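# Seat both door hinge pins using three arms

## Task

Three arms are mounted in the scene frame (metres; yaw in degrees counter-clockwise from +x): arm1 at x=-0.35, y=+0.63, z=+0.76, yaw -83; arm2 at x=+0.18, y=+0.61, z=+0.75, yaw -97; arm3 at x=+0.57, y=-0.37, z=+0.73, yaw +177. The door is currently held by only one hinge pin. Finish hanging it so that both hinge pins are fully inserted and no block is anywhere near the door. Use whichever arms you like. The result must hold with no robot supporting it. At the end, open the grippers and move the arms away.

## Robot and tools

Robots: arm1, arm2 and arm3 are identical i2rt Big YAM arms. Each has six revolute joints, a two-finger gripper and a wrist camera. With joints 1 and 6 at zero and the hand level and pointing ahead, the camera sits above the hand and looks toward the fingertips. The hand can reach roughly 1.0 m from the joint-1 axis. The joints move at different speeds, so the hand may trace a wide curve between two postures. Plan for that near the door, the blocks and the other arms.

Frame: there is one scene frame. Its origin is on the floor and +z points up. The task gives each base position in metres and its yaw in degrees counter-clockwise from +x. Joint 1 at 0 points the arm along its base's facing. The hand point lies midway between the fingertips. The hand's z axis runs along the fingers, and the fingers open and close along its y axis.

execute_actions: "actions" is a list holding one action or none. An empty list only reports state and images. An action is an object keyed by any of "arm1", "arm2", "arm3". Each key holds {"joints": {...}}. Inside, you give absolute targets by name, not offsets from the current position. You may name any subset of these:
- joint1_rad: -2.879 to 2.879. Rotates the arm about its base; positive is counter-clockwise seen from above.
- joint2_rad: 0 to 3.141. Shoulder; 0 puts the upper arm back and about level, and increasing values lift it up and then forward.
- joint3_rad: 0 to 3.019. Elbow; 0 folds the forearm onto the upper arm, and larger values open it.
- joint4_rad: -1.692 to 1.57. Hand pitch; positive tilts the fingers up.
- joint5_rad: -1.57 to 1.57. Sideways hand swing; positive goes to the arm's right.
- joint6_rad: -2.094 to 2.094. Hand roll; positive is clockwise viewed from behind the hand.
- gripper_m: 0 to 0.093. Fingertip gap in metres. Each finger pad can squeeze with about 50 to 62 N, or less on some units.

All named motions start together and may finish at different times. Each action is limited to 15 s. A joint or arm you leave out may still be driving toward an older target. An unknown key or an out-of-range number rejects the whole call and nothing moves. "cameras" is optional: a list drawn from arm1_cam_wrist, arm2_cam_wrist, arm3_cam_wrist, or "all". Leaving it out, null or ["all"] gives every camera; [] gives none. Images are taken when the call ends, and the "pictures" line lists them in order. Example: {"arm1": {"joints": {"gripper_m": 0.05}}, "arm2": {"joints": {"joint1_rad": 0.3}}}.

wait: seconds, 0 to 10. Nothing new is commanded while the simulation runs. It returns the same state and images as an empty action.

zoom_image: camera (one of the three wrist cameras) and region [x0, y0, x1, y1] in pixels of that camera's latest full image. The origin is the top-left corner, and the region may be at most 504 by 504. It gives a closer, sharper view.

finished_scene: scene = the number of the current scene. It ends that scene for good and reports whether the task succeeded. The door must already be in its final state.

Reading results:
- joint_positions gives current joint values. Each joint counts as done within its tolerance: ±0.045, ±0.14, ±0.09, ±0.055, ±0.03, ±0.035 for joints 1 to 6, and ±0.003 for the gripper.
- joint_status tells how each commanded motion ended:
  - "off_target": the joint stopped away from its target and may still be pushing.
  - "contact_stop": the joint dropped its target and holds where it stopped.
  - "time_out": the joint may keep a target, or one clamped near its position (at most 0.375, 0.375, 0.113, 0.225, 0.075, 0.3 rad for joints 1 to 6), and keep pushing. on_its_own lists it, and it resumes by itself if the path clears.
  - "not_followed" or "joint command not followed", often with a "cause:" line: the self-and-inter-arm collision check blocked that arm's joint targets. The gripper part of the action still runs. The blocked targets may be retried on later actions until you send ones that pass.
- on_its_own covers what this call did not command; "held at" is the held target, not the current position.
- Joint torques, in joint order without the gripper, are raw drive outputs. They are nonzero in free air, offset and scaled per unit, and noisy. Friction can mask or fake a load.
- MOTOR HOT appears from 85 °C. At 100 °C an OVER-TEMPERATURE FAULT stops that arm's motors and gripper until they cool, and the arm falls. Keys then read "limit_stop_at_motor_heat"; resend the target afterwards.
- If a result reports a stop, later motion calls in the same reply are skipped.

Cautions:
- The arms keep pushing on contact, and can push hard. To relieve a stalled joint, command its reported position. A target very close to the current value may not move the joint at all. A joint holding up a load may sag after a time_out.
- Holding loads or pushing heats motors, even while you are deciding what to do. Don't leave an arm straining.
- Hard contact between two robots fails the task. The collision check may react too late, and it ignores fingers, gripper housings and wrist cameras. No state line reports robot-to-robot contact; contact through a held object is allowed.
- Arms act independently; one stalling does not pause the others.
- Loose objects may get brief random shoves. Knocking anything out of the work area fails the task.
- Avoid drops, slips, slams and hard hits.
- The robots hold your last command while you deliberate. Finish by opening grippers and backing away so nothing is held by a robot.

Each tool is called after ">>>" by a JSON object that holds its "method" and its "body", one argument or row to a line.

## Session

>>> {"method": "execute_actions", "body": {
  "actions": []
}}

Scene clock: 0.00 s.
Joint torques (N m, as the arm reports them, + toward a larger angle): no reading
arm1.joint_positions: joint1_rad=-0.045 joint2_rad=+0.402 joint3_rad=+1.341 joint4_rad=-1.331 joint5_rad=-0.305 joint6_rad=-0.315 gripper_m=+0.095
arm1.joint_status: not commanded
arm1.hand: x=-0.2869 y=+0.4900 z=+1.3223 quat_wxyz=(-0.442, -0.385, -0.730, +0.352) (m; scene frame)
arm2.joint_positions: joint1_rad=+0.081 joint2_rad=+0.426 joint3_rad=+1.486 joint4_rad=-1.455 joint5_rad=-0.031 joint6_rad=-0.119 gripper_m=+0.095
arm2.joint_status: not commanded
arm2.hand: x=+0.1828 y=+0.4887 z=+1.3335 quat_wxyz=(-0.367, -0.560, -0.619, +0.411) (m; scene frame)
arm3.joint_positions: joint1_rad=-0.696 joint2_rad=+0.447 joint3_rad=+1.516 joint4_rad=-1.250 joint5_rad=+0.221 joint6_rad=+0.202 gripper_m=+0.095
arm3.joint_status: not commanded
arm3.hand: x=+0.5066 y=-0.2522 z=+1.3792 quat_wxyz=(-0.253, +0.642, -0.414, -0.593) (m; scene frame)
pictures: arm1_cam_wrist, arm2_cam_wrist, arm3_cam_wrist
Images, in order (width x height): arm1_cam_wrist 616x616, arm2_cam_wrist 616x616, arm3_cam_wrist 616x616.

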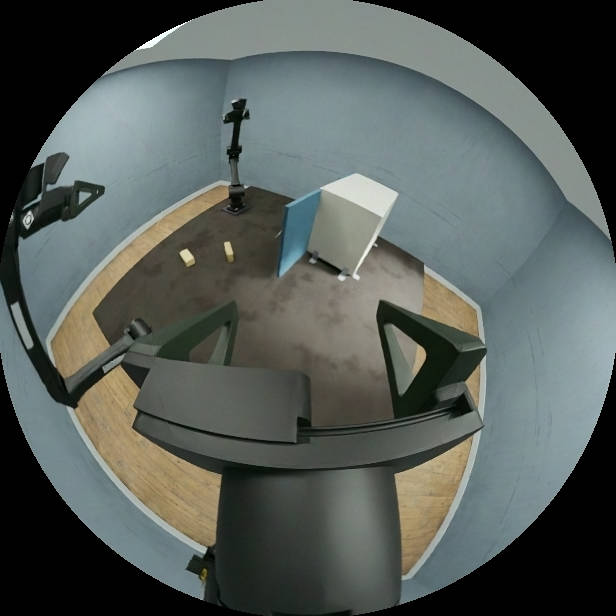

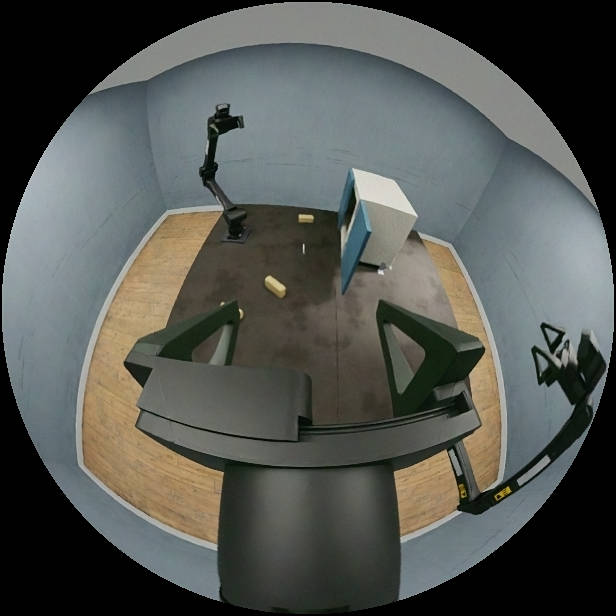

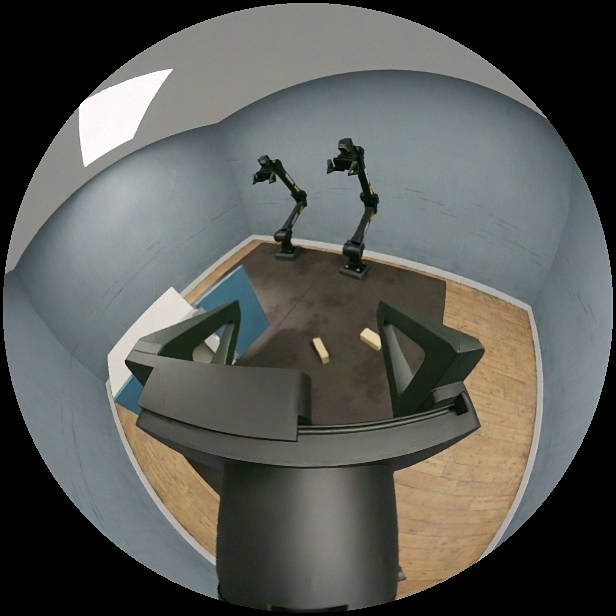

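>>> {"method": "zoom_image", "body": {
  "camera": "arm2_cam_wrist",
  "region": [280, 160, 400, 300]
}}

>>> {"method": "execute_actions", "body": {
  "actions": [
    {"arm3":{"joints":{"joint1_rad":-0.2,"joint2_rad":0.9,"joint3_rad":0.8,"joint4_rad":-0.4,"joint5_rad":0.0,"joint6_rad":0,"gripper_m":0.05}},"arm2":{"joints":{"joint2_rad":1.2,"joint3_rad":1.0,"joint4_rad":0.0,"joint1_rad":-0.1,"joint5_rad":0.0,"joint6_rad":0,"gripper_m":0.0}}}
  ],
  "cameras": ["arm3_cam_wrist","arm2_cam_wrist"]
}}

Region (280, 160, 400, 300) of arm2_cam_wrist's 616x616 image, scaled by 3.600, with more detail than that image has; it fills the left 432 columns of this view, and the rest is white.

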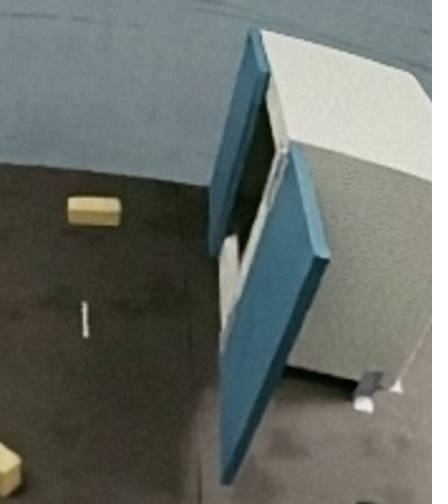

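Scene clock: 21.73 s.
Joint torques (N m, as the arm reports them, + toward a larger angle): arm1=[-0.16  5.31  8.37  1.83 -0.09 -0.03] | arm2=[ -0.97 -10.76  11.18   3.5    0.21   0.14] | arm3=[-1.3  -4.34 11.43  2.56  0.1  -0.04]
arm1.joint_positions: joint1_rad=-0.045 joint2_rad=+0.402 joint3_rad=+1.341 joint4_rad=-1.331 joint5_rad=-0.305 joint6_rad=-0.315 gripper_m=+0.095
arm1.joint_status: not commanded
arm1.hand: x=-0.2869 y=+0.4900 z=+1.3223 quat_wxyz=(-0.442, -0.385, -0.730, +0.352) (m; scene frame)
arm2.joint_positions: joint1_rad=-0.097 joint2_rad=+1.197 joint3_rad=+0.978 joint4_rad=-0.027 joint5_rad=-0.002 joint6_rad=-0.011 gripper_m=+0.001
arm2.joint_status: all done
arm2.hand: x=+0.0620 y=+0.0644 z=+1.1070 quat_wxyz=(-0.380, -0.613, -0.500, +0.479) (m; scene frame)
arm3.joint_positions: joint1_rad=-0.203 joint2_rad=+0.895 joint3_rad=+0.795 joint4_rad=-0.417 joint5_rad=+0.001 joint6_rad=+0.011 gripper_m=+0.050
arm3.joint_status: all done
arm3.hand: x=+0.1558 y=-0.2572 z=+1.0446 quat_wxyz=(-0.063, +0.854, -0.117, -0.503) (m; scene frame)
pictures: arm2_cam_wrist, arm3_cam_wrist
Images, in order (width x height): arm2_cam_wrist 616x616, arm3_cam_wrist 616x616.

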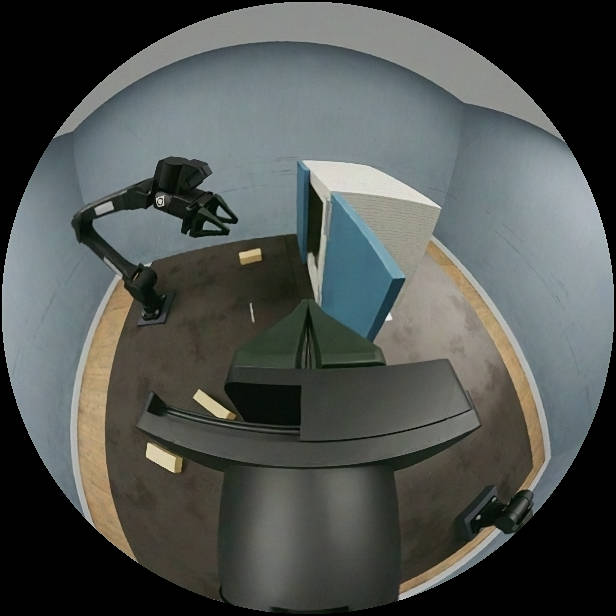

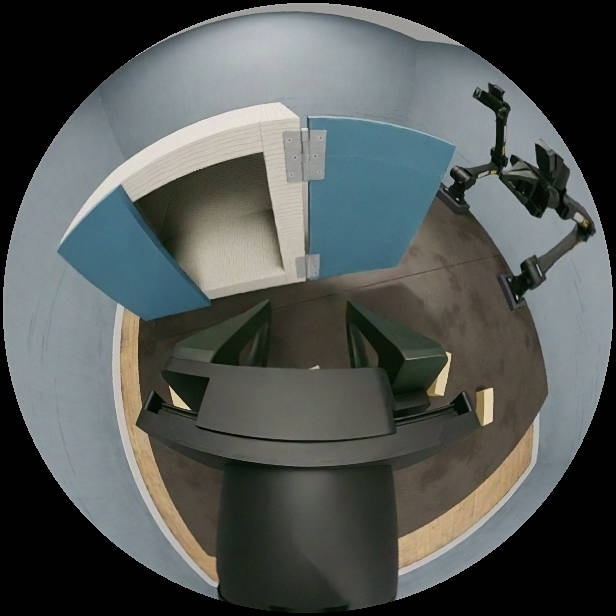

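>>> {"method": "zoom_image", "body": {
  "camera": "arm3_cam_wrist",
  "region": [265, 105, 345, 290]
}}

>>> {"method": "zoom_image", "body": {
  "camera": "arm2_cam_wrist",
  "region": [230, 290, 280, 335]
}}

>>> {"method": "zoom_image", "body": {
  "camera": "arm2_cam_wrist",
  "region": [290, 150, 370, 320]
}}

Region (265, 105, 345, 290) of arm3_cam_wrist's 616x616 image, scaled by 2.724, with more detail than that image has; it fills the left 218 columns of this view, and the rest is white.

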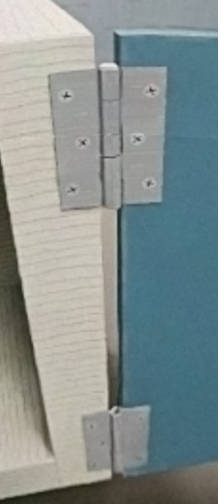

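Region (230, 290, 280, 335) of arm2_cam_wrist's 616x616 image, scaled by 10.080, with more detail than that image has; it fills the top 454 rows of this view, and the rest is white.

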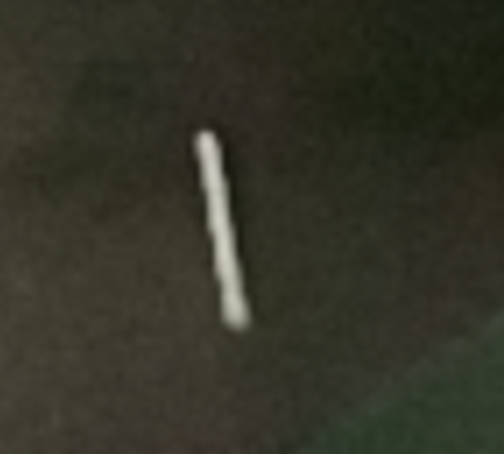

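Region (290, 150, 370, 320) of arm2_cam_wrist's 616x616 image, scaled by 2.965, with more detail than that image has; it fills the left 237 columns of this view, and the rest is white.

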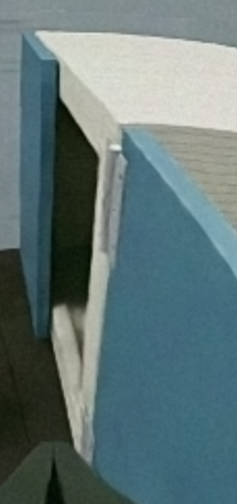

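>>> {"method": "execute_actions", "body": {
  "actions": [
    {"arm3":{"joints":{"joint1_rad":-0.305,"joint2_rad":1.62,"joint3_rad":1.075,"joint4_rad":-1.02,"joint6_rad":1.12,"gripper_m":0.04}},"arm2":{"joints":{"joint1_rad":-0.108,"joint2_rad":1.5,"joint3_rad":0.94,"joint4_rad":0.8}}}
  ],
  "cameras": ["arm3_cam_wrist"]
}}

Scene clock: 70.83 s.
Joint torques (N m, as the arm reports them, + toward a larger angle): arm1=[-0.09  5.38  8.39  1.84 -0.09 -0.03] | arm2=[ -1.23 -15.52   9.07   3.26   0.17   0.11] | arm3=[ -1.73 -12.36   9.33   0.13   0.22   0.13]
arm1.joint_positions: joint1_rad=-0.045 joint2_rad=+0.402 joint3_rad=+1.341 joint4_rad=-1.331 joint5_rad=-0.305 joint6_rad=-0.315 gripper_m=+0.095
arm1.joint_status: not commanded
arm1.hand: x=-0.2869 y=+0.4900 z=+1.3223 quat_wxyz=(-0.442, -0.385, -0.730, +0.352) (m; scene frame)
arm2.joint_positions: joint1_rad=-0.100 joint2_rad=+1.504 joint3_rad=+0.932 joint4_rad=+0.774 joint5_rad=-0.002 joint6_rad=-0.011 gripper_m=+0.001
arm2.joint_status: all done
arm2.hand: x=+0.0454 y=-0.0017 z=+1.0967 quat_wxyz=(-0.479, -0.493, -0.402, +0.605) (m; scene frame)
arm3.joint_positions: joint1_rad=-0.303 joint2_rad=+1.629 joint3_rad=+1.062 joint4_rad=-1.011 joint5_rad=+0.000 joint6_rad=+1.109 gripper_m=+0.040
arm3.joint_status: all done
arm3.hand: x=+0.1665 y=-0.2157 z=+0.7893 quat_wxyz=(+0.001, +0.742, -0.670, -0.001) (m; scene frame)
pictures: arm3_cam_wrist
Images, in order (width x height): arm3_cam_wrist 616x616.

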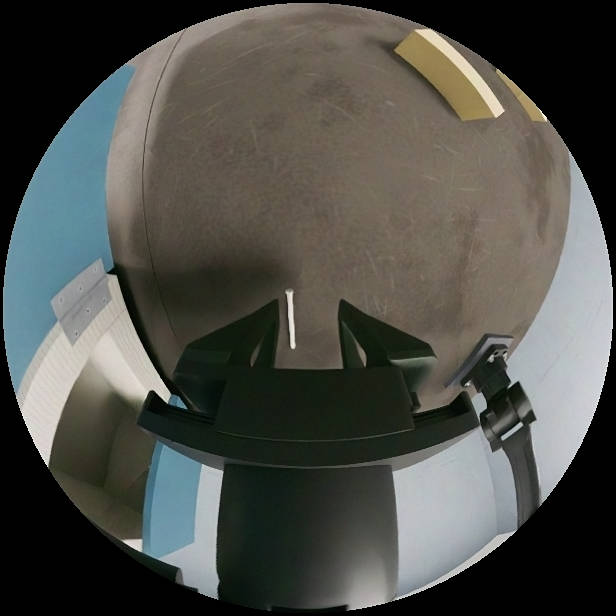

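>>> {"method": "execute_actions", "body": {
  "actions": [
    {"arm3":{"joints":{"joint1_rad":-0.192,"joint2_rad":1.70,"joint3_rad":1.008,"joint4_rad":-0.892,"joint6_rad":1.23,"gripper_m":0.035}}}
  ],
  "cameras": ["arm3_cam_wrist"]
}}

>>> {"method": "zoom_image", "body": {
  "camera": "arm3_cam_wrist",
  "region": [258, 260, 358, 380]
}}

Scene clock: 88.30 s.
Joint torques (N m, as the arm reports them, + toward a larger angle): arm1=[-0.15  5.35  8.37  1.8  -0.11 -0.03] | arm2=[ -1.32 -15.56   9.11   3.25   0.18   0.14] | arm3=[ -2.09 -12.17   8.     0.83   0.23   0.13]
arm1.joint_positions: joint1_rad=-0.045 joint2_rad=+0.402 joint3_rad=+1.341 joint4_rad=-1.331 joint5_rad=-0.305 joint6_rad=-0.315 gripper_m=+0.095
arm1.joint_status: not commanded
arm1.hand: x=-0.2869 y=+0.4900 z=+1.3223 quat_wxyz=(-0.442, -0.385, -0.730, +0.352) (m; scene frame)
arm2.joint_positions: joint1_rad=-0.100 joint2_rad=+1.504 joint3_rad=+0.932 joint4_rad=+0.774 joint5_rad=-0.002 joint6_rad=-0.011 gripper_m=+0.001
arm2.joint_status: not commanded
arm2.hand: x=+0.0454 y=-0.0017 z=+1.0967 quat_wxyz=(-0.479, -0.493, -0.402, +0.605) (m; scene frame)
arm3.joint_positions: joint1_rad=-0.185 joint2_rad=+1.703 joint3_rad=+1.001 joint4_rad=-0.902 joint5_rad=+0.000 joint6_rad=+1.218 gripper_m=+0.035
arm3.joint_status: all done
arm3.hand: x=+0.1599 y=-0.2664 z=+0.7406 quat_wxyz=(-0.005, +0.745, -0.667, +0.010) (m; scene frame)
pictures: arm3_cam_wrist
Images, in order (width x height): arm3_cam_wrist 616x616.

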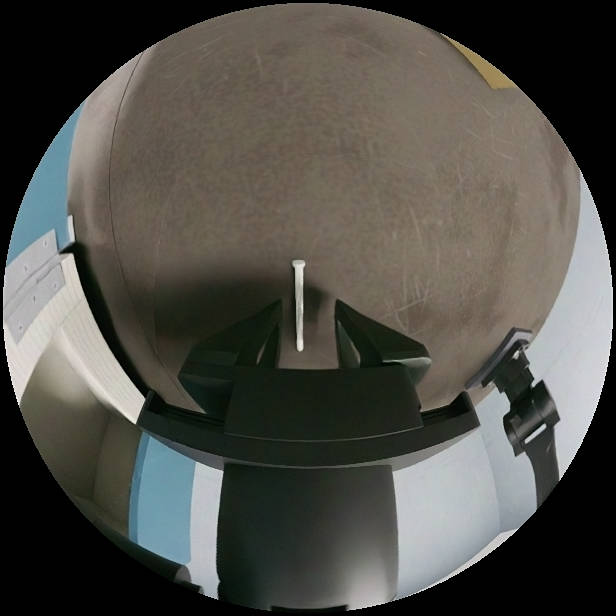

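Region (258, 260, 358, 380) of arm3_cam_wrist's 616x616 image, scaled by 4.200, with more detail than that image has.

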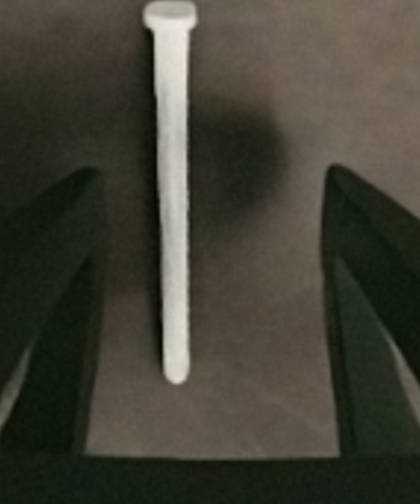

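>>> {"method": "execute_actions", "body": {
  "actions": [
    {"arm3":{"joints":{"joint2_rad":1.75,"joint4_rad":-0.842}}}
  ],
  "cameras": ["arm3_cam_wrist"]
}}

Scene clock: 95.33 s.
Joint torques (N m, as the arm reports them, + toward a larger angle): arm1=[-0.1   5.32  8.38  1.83 -0.09 -0.03] | arm2=[ -1.11 -15.6    9.09   3.36   0.18   0.13] | arm3=[ -2.07 -10.75   7.85   0.81   0.21   0.12]
arm1.joint_positions: joint1_rad=-0.045 joint2_rad=+0.402 joint3_rad=+1.341 joint4_rad=-1.331 joint5_rad=-0.305 joint6_rad=-0.315 gripper_m=+0.095
arm1.joint_status: not commanded
arm1.hand: x=-0.2869 y=+0.4900 z=+1.3223 quat_wxyz=(-0.442, -0.385, -0.730, +0.352) (m; scene frame)
arm2.joint_positions: joint1_rad=-0.100 joint2_rad=+1.504 joint3_rad=+0.932 joint4_rad=+0.774 joint5_rad=-0.002 joint6_rad=-0.011 gripper_m=+0.001
arm2.joint_status: not commanded
arm2.hand: x=+0.0454 y=-0.0017 z=+1.0967 quat_wxyz=(-0.479, -0.493, -0.402, +0.605) (m; scene frame)
arm3.joint_positions: joint1_rad=-0.185 joint2_rad=+1.730 joint3_rad=+1.002 joint4_rad=-0.851 joint5_rad=+0.000 joint6_rad=+1.220 gripper_m=+0.035
arm3.joint_status: all done
arm3.hand: x=+0.1506 y=-0.2641 z=+0.7297 quat_wxyz=(+0.001, +0.744, -0.668, -0.001) (m; scene frame)
pictures: arm3_cam_wrist
Images, in order (width x height): arm3_cam_wrist 616x616.

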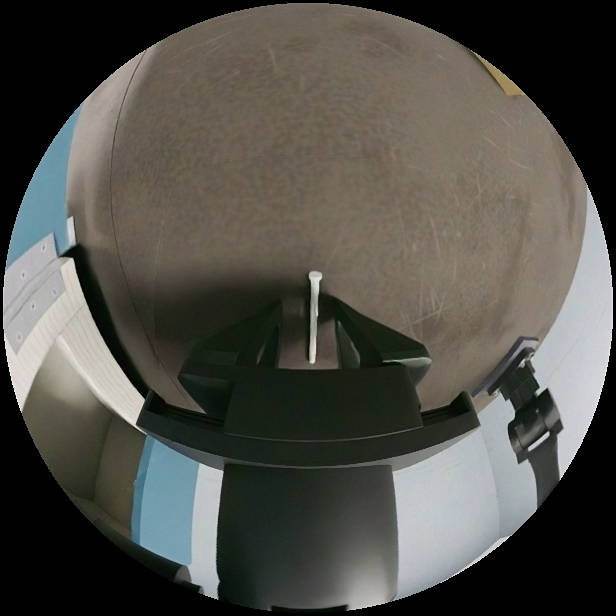

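>>> {"method": "execute_actions", "body": {
  "actions": [
    {"arm3":{"joints":{"joint2_rad":1.735,"gripper_m":0.0}},"arm2":{"joints":{"joint2_rad":1.7,"joint4_rad":0.97}}}
  ],
  "cameras": []
}}

>>> {"method": "execute_actions", "body": {
  "actions": [
    {"arm3":{"joints":{"joint1_rad":-0.205,"joint2_rad":1.35,"joint3_rad":0.85,"joint4_rad":-0.5,"joint6_rad":-0.01}},"arm2":{"joints":{"joint2_rad":1.9,"joint3_rad":0.965,"joint4_rad":0.985}}}
  ],
  "cameras": []
}}

>>> {"method": "execute_actions", "body": {
  "actions": [
    {"arm3":{"joints":{"joint2_rad":1.62,"joint3_rad":0.745,"joint4_rad":0.885}}}
  ],
  "cameras": ["arm2_cam_wrist","arm3_cam_wrist"]
}}

Scene clock: 105.63 s.
Joint torques (N m, as the arm reports them, + toward a larger angle): arm1=[-0.14  5.45  8.38  1.81 -0.09 -0.03] | arm2=[ -0.92 -18.29   8.04   3.24   0.18   0.13] | arm3=[ -2.04 -11.79   7.82   0.76   0.23   0.11]
arm1.joint_positions: joint1_rad=-0.045 joint2_rad=+0.402 joint3_rad=+1.341 joint4_rad=-1.331 joint5_rad=-0.305 joint6_rad=-0.315 gripper_m=+0.095
arm1.joint_status: not commanded
arm1.hand: x=-0.2869 y=+0.4900 z=+1.3223 quat_wxyz=(-0.442, -0.385, -0.730, +0.352) (m; scene frame)
arm2.joint_positions: joint1_rad=-0.100 joint2_rad=+1.704 joint3_rad=+0.932 joint4_rad=+0.944 joint5_rad=-0.002 joint6_rad=-0.011 gripper_m=+0.001
arm2.joint_status: all done
arm2.hand: x=+0.0390 y=-0.0292 z=+1.0132 quat_wxyz=(-0.473, -0.502, -0.409, +0.598) (m; scene frame)
arm3.joint_positions: joint1_rad=-0.185 joint2_rad=+1.730 joint3_rad=+1.002 joint4_rad=-0.849 joint5_rad=+0.000 joint6_rad=+1.220 gripper_m=+0.002
arm3.joint_status: all done
arm3.hand: x=+0.1502 y=-0.2640 z=+0.7297 quat_wxyz=(+0.001, +0.744, -0.668, -0.002) (m; scene frame)
pictures: none
No camera images: the call's "cameras" was empty. Leave "cameras" out to get every camera's image.

Scene clock: 107.63 s.
Joint torques (N m, as the arm reports them, + toward a larger angle): arm1=[-0.19  5.39  8.39  1.83 -0.1  -0.03] | arm2=[ -1.26 -20.25   8.23   2.91   0.18   0.15] | arm3=[-2.43 -8.2  10.64  1.93  0.15 -0.06]
arm1.joint_positions: joint1_rad=-0.045 joint2_rad=+0.402 joint3_rad=+1.341 joint4_rad=-1.331 joint5_rad=-0.305 joint6_rad=-0.315 gripper_m=+0.095
arm1.joint_status: not commanded
arm1.hand: x=-0.2869 y=+0.4900 z=+1.3223 quat_wxyz=(-0.442, -0.385, -0.730, +0.352) (m; scene frame)
arm2.joint_positions: joint1_rad=-0.100 joint2_rad=+1.905 joint3_rad=+0.938 joint4_rad=+0.970 joint5_rad=-0.002 joint6_rad=-0.011 gripper_m=+0.001
arm2.joint_status: all done
arm2.hand: x=+0.0350 y=-0.0450 z=+0.8930 quat_wxyz=(-0.437, -0.550, -0.448, +0.553) (m; scene frame)
arm3.joint_positions: joint1_rad=-0.194 joint2_rad=+1.339 joint3_rad=+0.835 joint4_rad=-0.512 joint5_rad=+0.000 joint6_rad=+0.001 gripper_m=+0.002
arm3.joint_status: all done
arm3.hand: x=+0.1210 y=-0.2524 z=+0.8576 quat_wxyz=(-0.035, +0.953, -0.121, -0.277) (m; scene frame)
pictures: none
No camera images: the call's "cameras" was empty. Leave "cameras" out to get every camera's image.

Scene clock: 109.37 s.
Joint torques (N m, as the arm reports them, + toward a larger angle): arm1=[-0.15  5.26  8.37  1.8  -0.09 -0.03] | arm2=[ -1.31 -19.98   8.13   2.95   0.15   0.14] | arm3=[ -2.28 -11.87   8.81   2.71   0.13  -0.05]
arm1.joint_positions: joint1_rad=-0.045 joint2_rad=+0.402 joint3_rad=+1.341 joint4_rad=-1.331 joint5_rad=-0.305 joint6_rad=-0.315 gripper_m=+0.095
arm1.joint_status: not commanded
arm1.hand: x=-0.2869 y=+0.4900 z=+1.3223 quat_wxyz=(-0.442, -0.385, -0.730, +0.352) (m; scene frame)
arm2.joint_positions: joint1_rad=-0.100 joint2_rad=+1.905 joint3_rad=+0.938 joint4_rad=+0.970 joint5_rad=-0.002 joint6_rad=-0.011 gripper_m=+0.001
arm2.joint_status: not commanded
arm2.hand: x=+0.0350 y=-0.0450 z=+0.8930 quat_wxyz=(-0.437, -0.550, -0.448, +0.553) (m; scene frame)
arm3.joint_positions: joint1_rad=-0.194 joint2_rad=+1.627 joint3_rad=+0.732 joint4_rad=+0.865 joint5_rad=+0.000 joint6_rad=+0.001 gripper_m=+0.002
arm3.joint_status: all done
arm3.hand: x=-0.0051 y=-0.2199 z=+0.9368 quat_wxyz=(-0.087, +0.708, -0.090, -0.695) (m; scene frame)
pictures: arm2_cam_wrist, arm3_cam_wrist
Images, in order (width x height): arm2_cam_wrist 616x616, arm3_cam_wrist 616x616.

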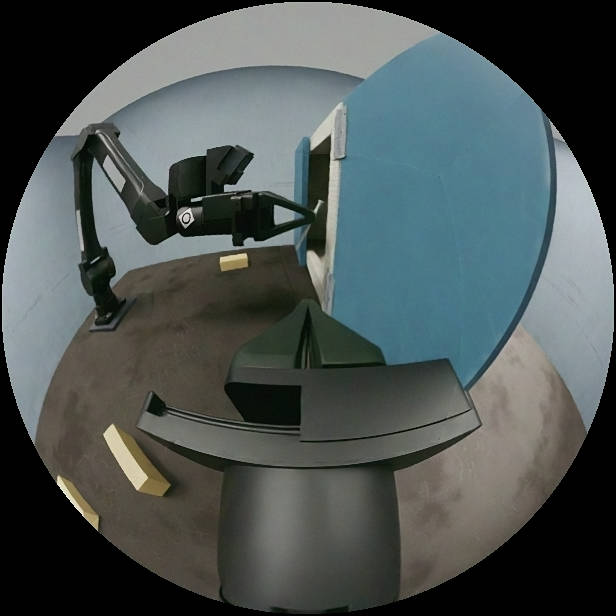

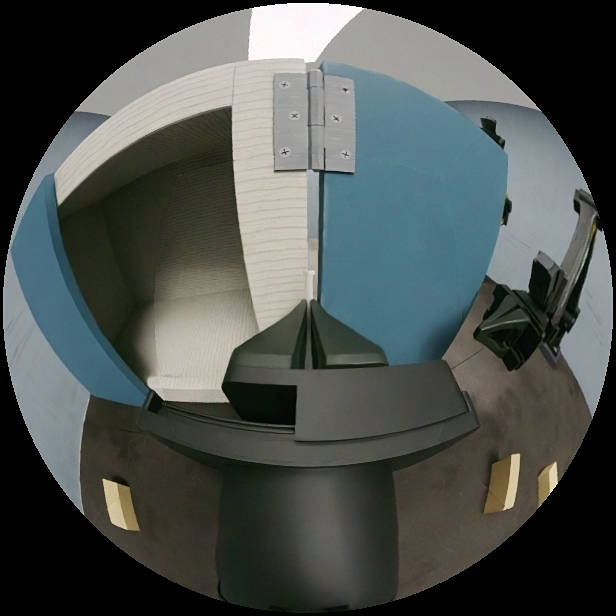

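>>> {"method": "zoom_image", "body": {
  "camera": "arm2_cam_wrist",
  "region": [270, 180, 360, 310]
}}

Region (270, 180, 360, 310) of arm2_cam_wrist's 616x616 image, scaled by 3.877, with more detail than that image has; it fills the left 349 columns of this view, and the rest is white.

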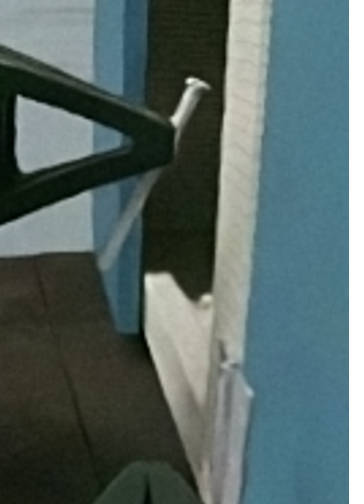

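>>> {"method": "execute_actions", "body": {
  "actions": [
    {"arm3":{"joints":{"joint2_rad":1.705,"joint3_rad":0.85,"joint4_rad":0.83,"joint5_rad":-0.09}}}
  ],
  "cameras": ["arm2_cam_wrist","arm3_cam_wrist"]
}}

>>> {"method": "zoom_image", "body": {
  "camera": "arm2_cam_wrist",
  "region": [270, 180, 360, 310]
}}

Scene clock: 126.83 s.
Joint torques (N m, as the arm reports them, + toward a larger angle): arm1=[-0.09  5.29  8.34  1.81 -0.09 -0.02] | arm2=[ -1.27 -20.07   8.17   2.89   0.15   0.13] | arm3=[ -2.21 -10.96  11.97   1.52  -0.05  -0.04]
arm1.joint_positions: joint1_rad=-0.045 joint2_rad=+0.402 joint3_rad=+1.341 joint4_rad=-1.331 joint5_rad=-0.305 joint6_rad=-0.315 gripper_m=+0.095
arm1.joint_status: not commanded
arm1.hand: x=-0.2869 y=+0.4900 z=+1.3223 quat_wxyz=(-0.442, -0.385, -0.730, +0.352) (m; scene frame)
arm2.joint_positions: joint1_rad=-0.100 joint2_rad=+1.905 joint3_rad=+0.938 joint4_rad=+0.970 joint5_rad=-0.002 joint6_rad=-0.011 gripper_m=+0.001
arm2.joint_status: not commanded
arm2.hand: x=+0.0350 y=-0.0450 z=+0.8930 quat_wxyz=(-0.437, -0.550, -0.448, +0.553) (m; scene frame)
arm3.joint_positions: joint1_rad=-0.197 joint2_rad=+1.690 joint3_rad=+0.800 joint4_rad=+0.843 joint5_rad=-0.087 joint6_rad=+0.001 gripper_m=+0.002
arm3.joint_status: all done
arm3.hand: x=-0.0317 y=-0.2270 z=+0.9277 quat_wxyz=(-0.056, +0.717, -0.062, -0.692) (m; scene frame)
pictures: arm2_cam_wrist, arm3_cam_wrist
Images, in order (width x height): arm2_cam_wrist 616x616, arm3_cam_wrist 616x616.

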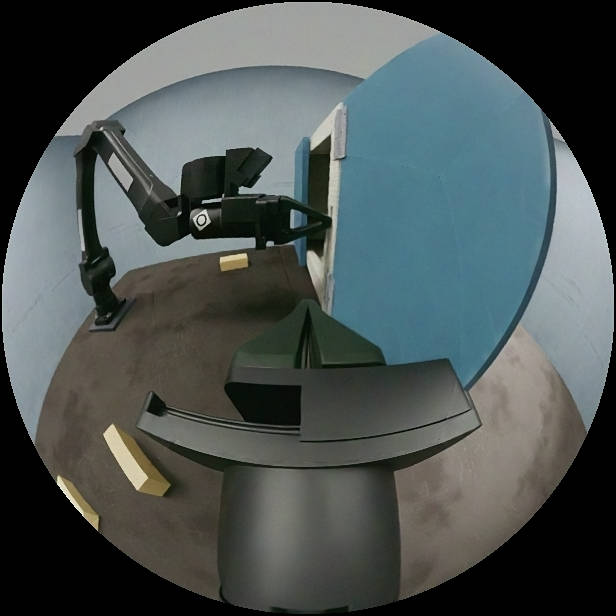

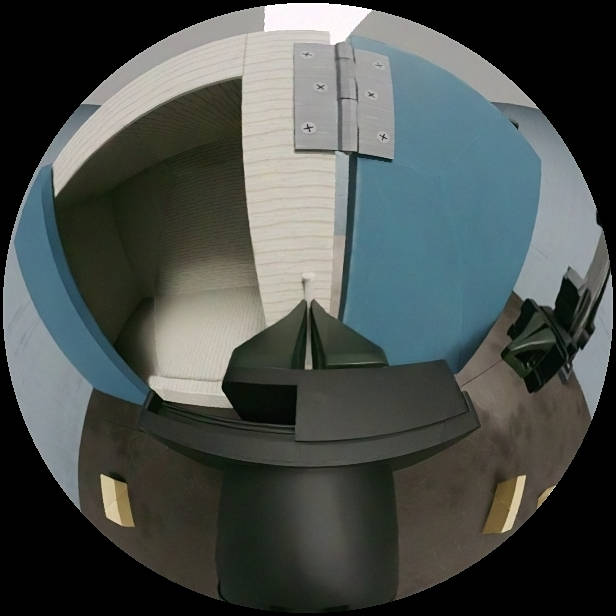

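Region (270, 180, 360, 310) of arm2_cam_wrist's 616x616 image, scaled by 3.877, with more detail than that image has; it fills the left 349 columns of this view, and the rest is white.

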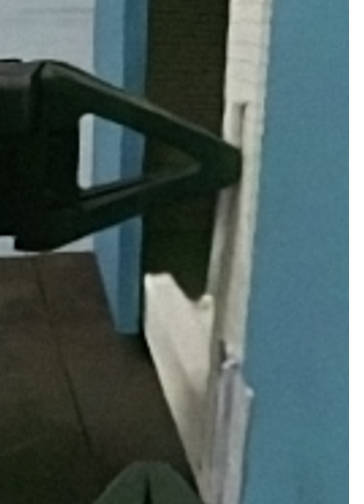

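>>> {"method": "execute_actions", "body": {
  "actions": [
    {"arm3":{"joints":{"joint3_rad":0.77,"joint4_rad":0.945,"joint5_rad":0.02}}}
  ],
  "cameras": ["arm2_cam_wrist","arm3_cam_wrist"]
}}

>>> {"method": "zoom_image", "body": {
  "camera": "arm2_cam_wrist",
  "region": [295, 150, 365, 290]
}}

>>> {"method": "zoom_image", "body": {
  "camera": "arm3_cam_wrist",
  "region": [268, 150, 348, 380]
}}

Scene clock: 139.43 s.
Joint torques (N m, as the arm reports them, + toward a larger angle): arm1=[-0.05  5.42  8.37  1.83 -0.09 -0.03] | arm2=[ -1.24 -19.88   8.33   2.92   0.16   0.13] | arm3=[ -2.25 -10.86   7.69   2.77   0.21  -0.04]
arm1.joint_positions: joint1_rad=-0.045 joint2_rad=+0.402 joint3_rad=+1.341 joint4_rad=-1.331 joint5_rad=-0.305 joint6_rad=-0.315 gripper_m=+0.095
arm1.joint_status: not commanded
arm1.hand: x=-0.2869 y=+0.4900 z=+1.3223 quat_wxyz=(-0.442, -0.385, -0.730, +0.352) (m; scene frame)
arm2.joint_positions: joint1_rad=-0.100 joint2_rad=+1.905 joint3_rad=+0.938 joint4_rad=+0.970 joint5_rad=-0.002 joint6_rad=-0.011 gripper_m=+0.001
arm2.joint_status: not commanded
arm2.hand: x=+0.0350 y=-0.0450 z=+0.8930 quat_wxyz=(-0.437, -0.550, -0.448, +0.553) (m; scene frame)
arm3.joint_positions: joint1_rad=-0.197 joint2_rad=+1.690 joint3_rad=+0.769 joint4_rad=+0.925 joint5_rad=+0.018 joint6_rad=-0.001 gripper_m=+0.002
arm3.joint_status: all done
arm3.hand: x=-0.0189 y=-0.2117 z=+0.9325 quat_wxyz=(-0.097, +0.696, -0.095, -0.705) (m; scene frame)
pictures: arm2_cam_wrist, arm3_cam_wrist
Images, in order (width x height): arm2_cam_wrist 616x616, arm3_cam_wrist 616x616.

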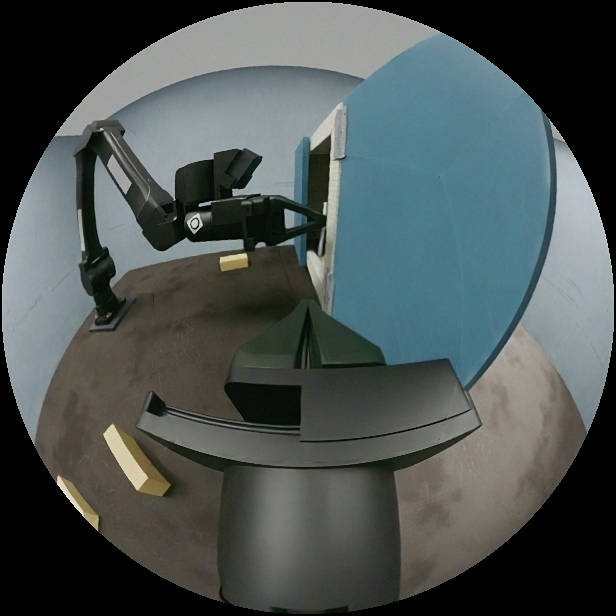

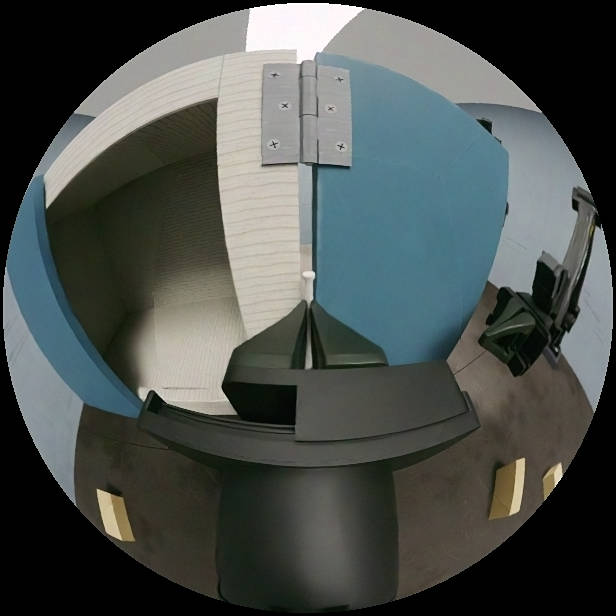

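Region (295, 150, 365, 290) of arm2_cam_wrist's 616x616 image, scaled by 3.600, with more detail than that image has.

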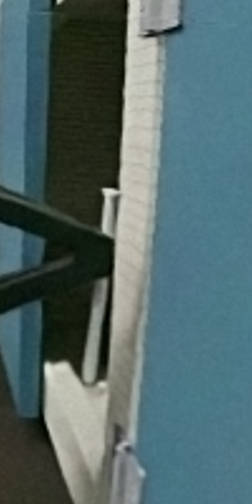

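Region (268, 150, 348, 380) of arm3_cam_wrist's 616x616 image, scaled by 2.191, with more detail than that image has; it fills the left 175 columns of this view, and the rest is white.

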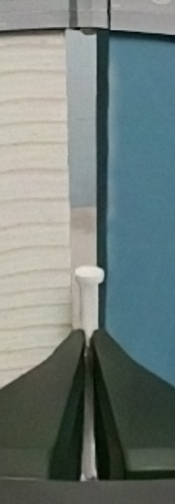

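>>> {"method": "execute_actions", "body": {
  "actions": [
    {"arm3":{"joints":{"joint2_rad":1.78,"joint3_rad":0.825,"joint4_rad":1.04}}}
  ],
  "cameras": ["arm2_cam_wrist","arm3_cam_wrist"]
}}

>>> {"method": "zoom_image", "body": {
  "camera": "arm2_cam_wrist",
  "region": [305, 200, 355, 290]
}}

>>> {"method": "zoom_image", "body": {
  "camera": "arm3_cam_wrist",
  "region": [278, 230, 338, 380]
}}

Scene clock: 154.33 s.
Joint torques (N m, as the arm reports them, + toward a larger angle): arm1=[-0.14  5.38  8.36  1.82 -0.09 -0.02] | arm2=[ -1.04 -19.73   8.2    2.92   0.17   0.14] | arm3=[ -2.24 -12.4    9.93   2.73   0.2   -0.03]
arm1.joint_positions: joint1_rad=-0.045 joint2_rad=+0.402 joint3_rad=+1.341 joint4_rad=-1.331 joint5_rad=-0.305 joint6_rad=-0.315 gripper_m=+0.095
arm1.joint_status: not commanded
arm1.hand: x=-0.2869 y=+0.4900 z=+1.3223 quat_wxyz=(-0.442, -0.385, -0.730, +0.352) (m; scene frame)
arm2.joint_positions: joint1_rad=-0.100 joint2_rad=+1.905 joint3_rad=+0.938 joint4_rad=+0.970 joint5_rad=-0.002 joint6_rad=-0.011 gripper_m=+0.001
arm2.joint_status: not commanded
arm2.hand: x=+0.0350 y=-0.0450 z=+0.8930 quat_wxyz=(-0.437, -0.550, -0.448, +0.553) (m; scene frame)
arm3.joint_positions: joint1_rad=-0.197 joint2_rad=+1.777 joint3_rad=+0.790 joint4_rad=+1.020 joint5_rad=+0.018 joint6_rad=-0.001 gripper_m=+0.002
arm3.joint_status: all done
arm3.hand: x=-0.0296 y=-0.2089 z=+0.9146 quat_wxyz=(-0.098, +0.685, -0.094, -0.716) (m; scene frame)
pictures: arm2_cam_wrist, arm3_cam_wrist
Images, in order (width x height): arm2_cam_wrist 616x616, arm3_cam_wrist 616x616.

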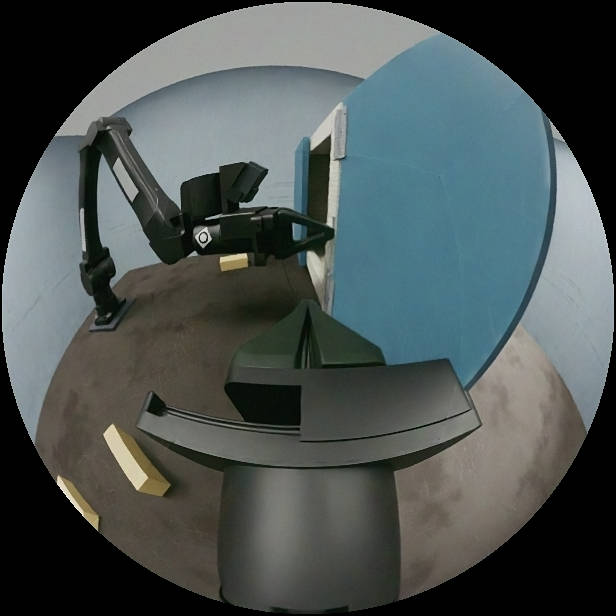

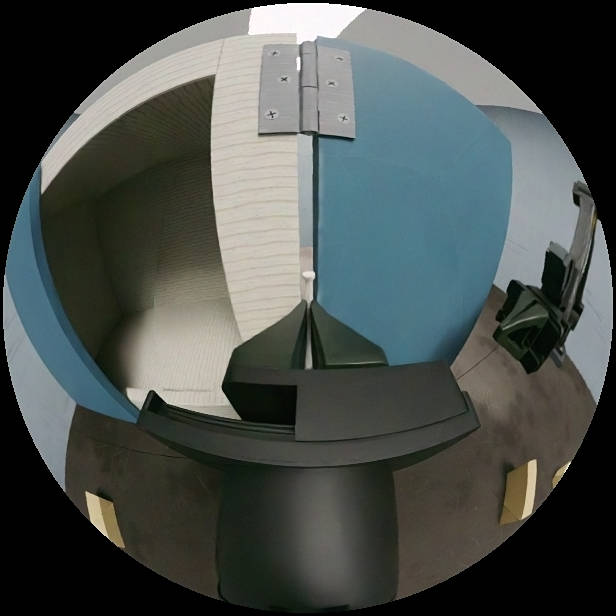

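Region (305, 200, 355, 290) of arm2_cam_wrist's 616x616 image, scaled by 5.600, with more detail than that image has.

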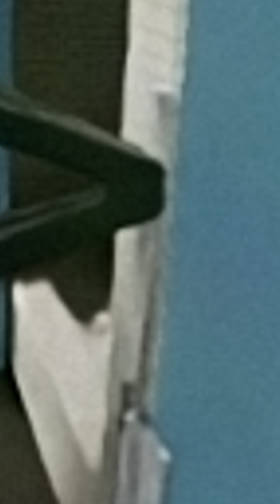

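Region (278, 230, 338, 380) of arm3_cam_wrist's 616x616 image, scaled by 3.360, with more detail than that image has; it fills the left 202 columns of this view, and the rest is white.

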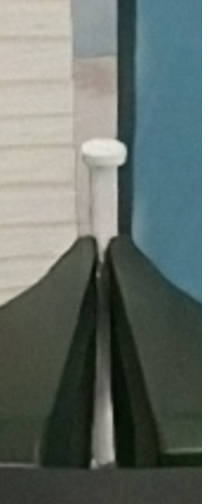

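>>> {"method": "zoom_image", "body": {
  "camera": "arm2_cam_wrist",
  "region": [316, 240, 346, 290]
}}

Region (316, 240, 346, 290) of arm2_cam_wrist's 616x616 image, scaled by 10.080, with more detail than that image has; it fills the left 302 columns of this view, and the rest is white.

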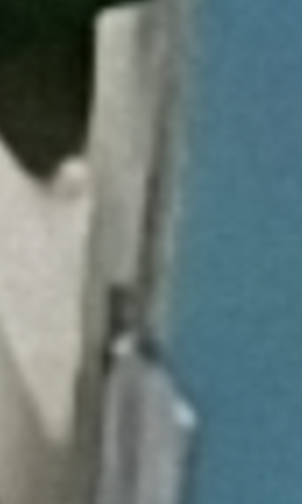

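>>> {"method": "execute_actions", "body": {
  "actions": [
    {"arm3":{"joints":{"joint2_rad":1.825,"joint4_rad":1.075}}}
  ],
  "cameras": ["arm2_cam_wrist","arm3_cam_wrist"]
}}

>>> {"method": "zoom_image", "body": {
  "camera": "arm2_cam_wrist",
  "region": [305, 200, 355, 290]
}}

>>> {"method": "zoom_image", "body": {
  "camera": "arm3_cam_wrist",
  "region": [278, 230, 338, 380]
}}

Scene clock: 169.17 s.
Joint torques (N m, as the arm reports them, + toward a larger angle): arm1=[-0.07  5.37  8.37  1.79 -0.09 -0.03] | arm2=[ -1.1  -19.85   8.25   2.99   0.18   0.14] | arm3=[ -2.25 -11.8    9.45   2.57   0.16  -0.03]
arm1.joint_positions: joint1_rad=-0.045 joint2_rad=+0.402 joint3_rad=+1.341 joint4_rad=-1.331 joint5_rad=-0.305 joint6_rad=-0.315 gripper_m=+0.095
arm1.joint_status: not commanded
arm1.hand: x=-0.2869 y=+0.4900 z=+1.3223 quat_wxyz=(-0.442, -0.385, -0.730, +0.352) (m; scene frame)
arm2.joint_positions: joint1_rad=-0.100 joint2_rad=+1.905 joint3_rad=+0.938 joint4_rad=+0.970 joint5_rad=-0.002 joint6_rad=-0.011 gripper_m=+0.001
arm2.joint_status: not commanded
arm2.hand: x=+0.0350 y=-0.0450 z=+0.8930 quat_wxyz=(-0.437, -0.550, -0.448, +0.553) (m; scene frame)
arm3.joint_positions: joint1_rad=-0.197 joint2_rad=+1.811 joint3_rad=+0.794 joint4_rad=+1.060 joint5_rad=+0.019 joint6_rad=-0.001 gripper_m=+0.002
arm3.joint_status: all done
arm3.hand: x=-0.0320 y=-0.2082 z=+0.9053 quat_wxyz=(-0.098, +0.682, -0.094, -0.719) (m; scene frame)
pictures: arm2_cam_wrist, arm3_cam_wrist
Images, in order (width x height): arm2_cam_wrist 616x616, arm3_cam_wrist 616x616.

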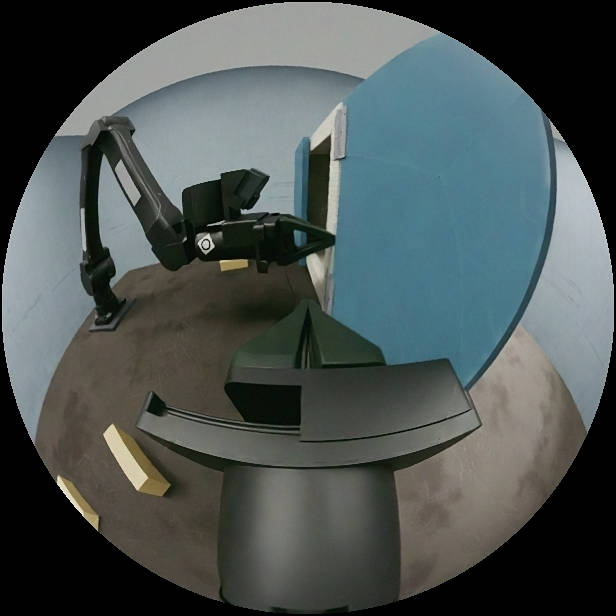

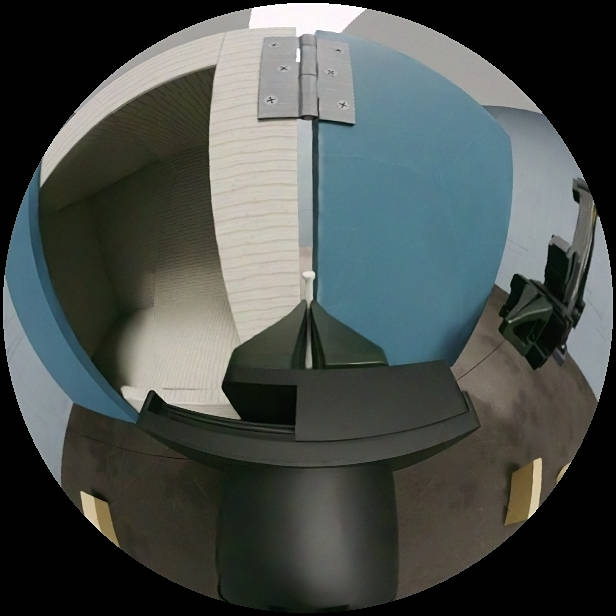

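Region (305, 200, 355, 290) of arm2_cam_wrist's 616x616 image, scaled by 5.600, with more detail than that image has.

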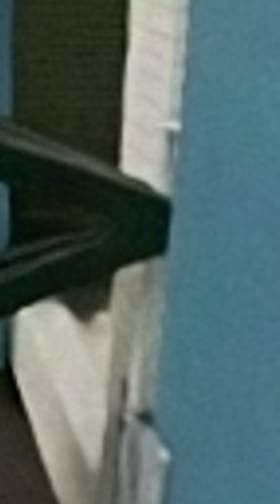

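Region (278, 230, 338, 380) of arm3_cam_wrist's 616x616 image, scaled by 3.360, with more detail than that image has; it fills the left 202 columns of this view, and the rest is white.

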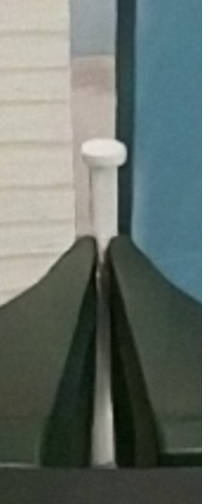

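>>> {"method": "execute_actions", "body": {
  "actions": [
    {"arm3":{"joints":{"joint2_rad":1.855,"joint3_rad":0.78,"joint4_rad":1.112}},"arm2":{"joints":{"joint2_rad":1.9,"joint3_rad":0.615,"joint4_rad":1.33}}}
  ],
  "cameras": []
}}

>>> {"method": "execute_actions", "body": {
  "actions": [
    {"arm2":{"joints":{"joint1_rad":-0.415,"joint2_rad":1.99,"joint3_rad":0.65,"joint4_rad":1.38,"joint5_rad":-0.487,"gripper_m":0.05}}}
  ],
  "cameras": ["arm2_cam_wrist","arm3_cam_wrist"]
}}

>>> {"method": "zoom_image", "body": {
  "camera": "arm3_cam_wrist",
  "region": [278, 230, 338, 380]
}}

Scene clock: 189.10 s.
Joint torques (N m, as the arm reports them, + toward a larger angle): arm1=[-0.15  5.37  8.36  1.79 -0.09 -0.03] | arm2=[ -1.19 -15.41   3.78   3.36   0.16   0.13] | arm3=[ -2.1  -11.42   5.91   2.42   0.08  -0.01]
arm1.joint_positions: joint1_rad=-0.045 joint2_rad=+0.402 joint3_rad=+1.341 joint4_rad=-1.331 joint5_rad=-0.305 joint6_rad=-0.315 gripper_m=+0.095
arm1.joint_status: not commanded
arm1.hand: x=-0.2869 y=+0.4900 z=+1.3223 quat_wxyz=(-0.442, -0.385, -0.730, +0.352) (m; scene frame)
arm2.joint_positions: joint1_rad=-0.100 joint2_rad=+1.899 joint3_rad=+0.617 joint4_rad=+1.303 joint5_rad=-0.002 joint6_rad=-0.011 gripper_m=+0.001
arm2.joint_status: all done
arm2.hand: x=+0.0590 y=+0.0626 z=+0.8478 quat_wxyz=(-0.441, -0.545, -0.444, +0.558) (m; scene frame)
arm3.joint_positions: joint1_rad=-0.197 joint2_rad=+1.835 joint3_rad=+0.790 joint4_rad=+1.100 joint5_rad=+0.021 joint6_rad=-0.004 gripper_m=+0.002
arm3.joint_status: all done
arm3.hand: x=-0.0308 y=-0.2079 z=+0.8990 quat_wxyz=(-0.101, +0.677, -0.093, -0.723) (m; scene frame)
pictures: none
No camera images: the call's "cameras" was empty. Leave "cameras" out to get every camera's image.

Scene clock: 190.30 s.
Joint torques (N m, as the arm reports them, + toward a larger angle): arm1=[-0.07  5.37  8.35  1.82 -0.09 -0.02] | arm2=[ -0.37 -14.62   4.91   3.35   0.     0.1 ] | arm3=[ -2.26 -11.4    5.88   2.4    0.08  -0.01]
arm1.joint_positions: joint1_rad=-0.045 joint2_rad=+0.402 joint3_rad=+1.341 joint4_rad=-1.331 joint5_rad=-0.305 joint6_rad=-0.315 gripper_m=+0.095
arm1.joint_status: not commanded
arm1.hand: x=-0.2869 y=+0.4900 z=+1.3223 quat_wxyz=(-0.442, -0.385, -0.730, +0.352) (m; scene frame)
arm2.joint_positions: joint1_rad=-0.420 joint2_rad=+1.976 joint3_rad=+0.630 joint4_rad=+1.355 joint5_rad=-0.485 joint6_rad=-0.010 gripper_m=+0.050
arm2.joint_status: all done
arm2.hand: x=-0.0301 y=+0.1043 z=+0.8236 quat_wxyz=(-0.481, -0.510, -0.490, +0.517) (m; scene frame)
arm3.joint_positions: joint1_rad=-0.197 joint2_rad=+1.835 joint3_rad=+0.790 joint4_rad=+1.100 joint5_rad=+0.021 joint6_rad=-0.004 gripper_m=+0.002
arm3.joint_status: not commanded
arm3.hand: x=-0.0308 y=-0.2079 z=+0.8990 quat_wxyz=(-0.101, +0.677, -0.093, -0.723) (m; scene frame)
pictures: arm2_cam_wrist, arm3_cam_wrist
Images, in order (width x height): arm2_cam_wrist 616x616, arm3_cam_wrist 616x616.

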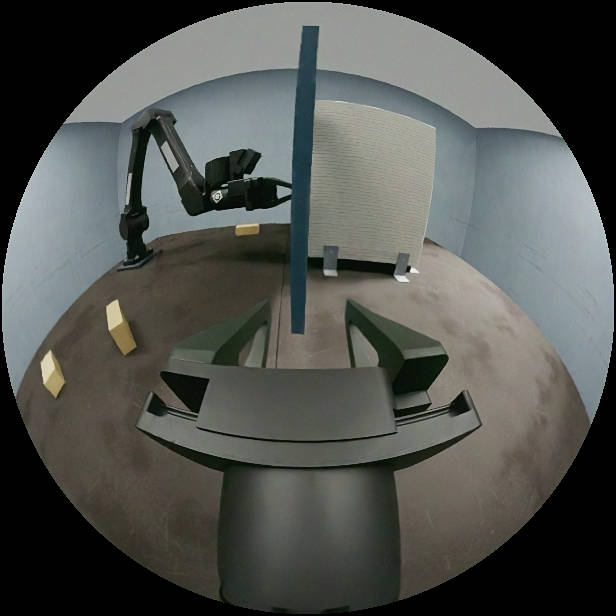

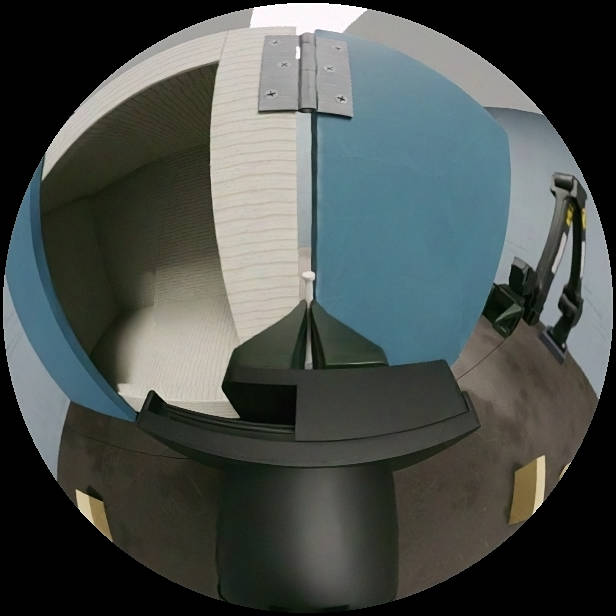

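Region (278, 230, 338, 380) of arm3_cam_wrist's 616x616 image, scaled by 3.360, with more detail than that image has; it fills the left 202 columns of this view, and the rest is white.

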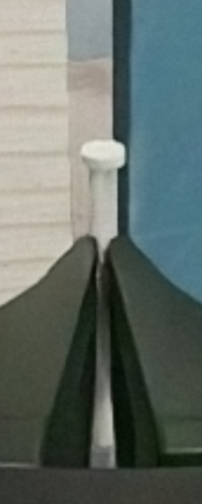

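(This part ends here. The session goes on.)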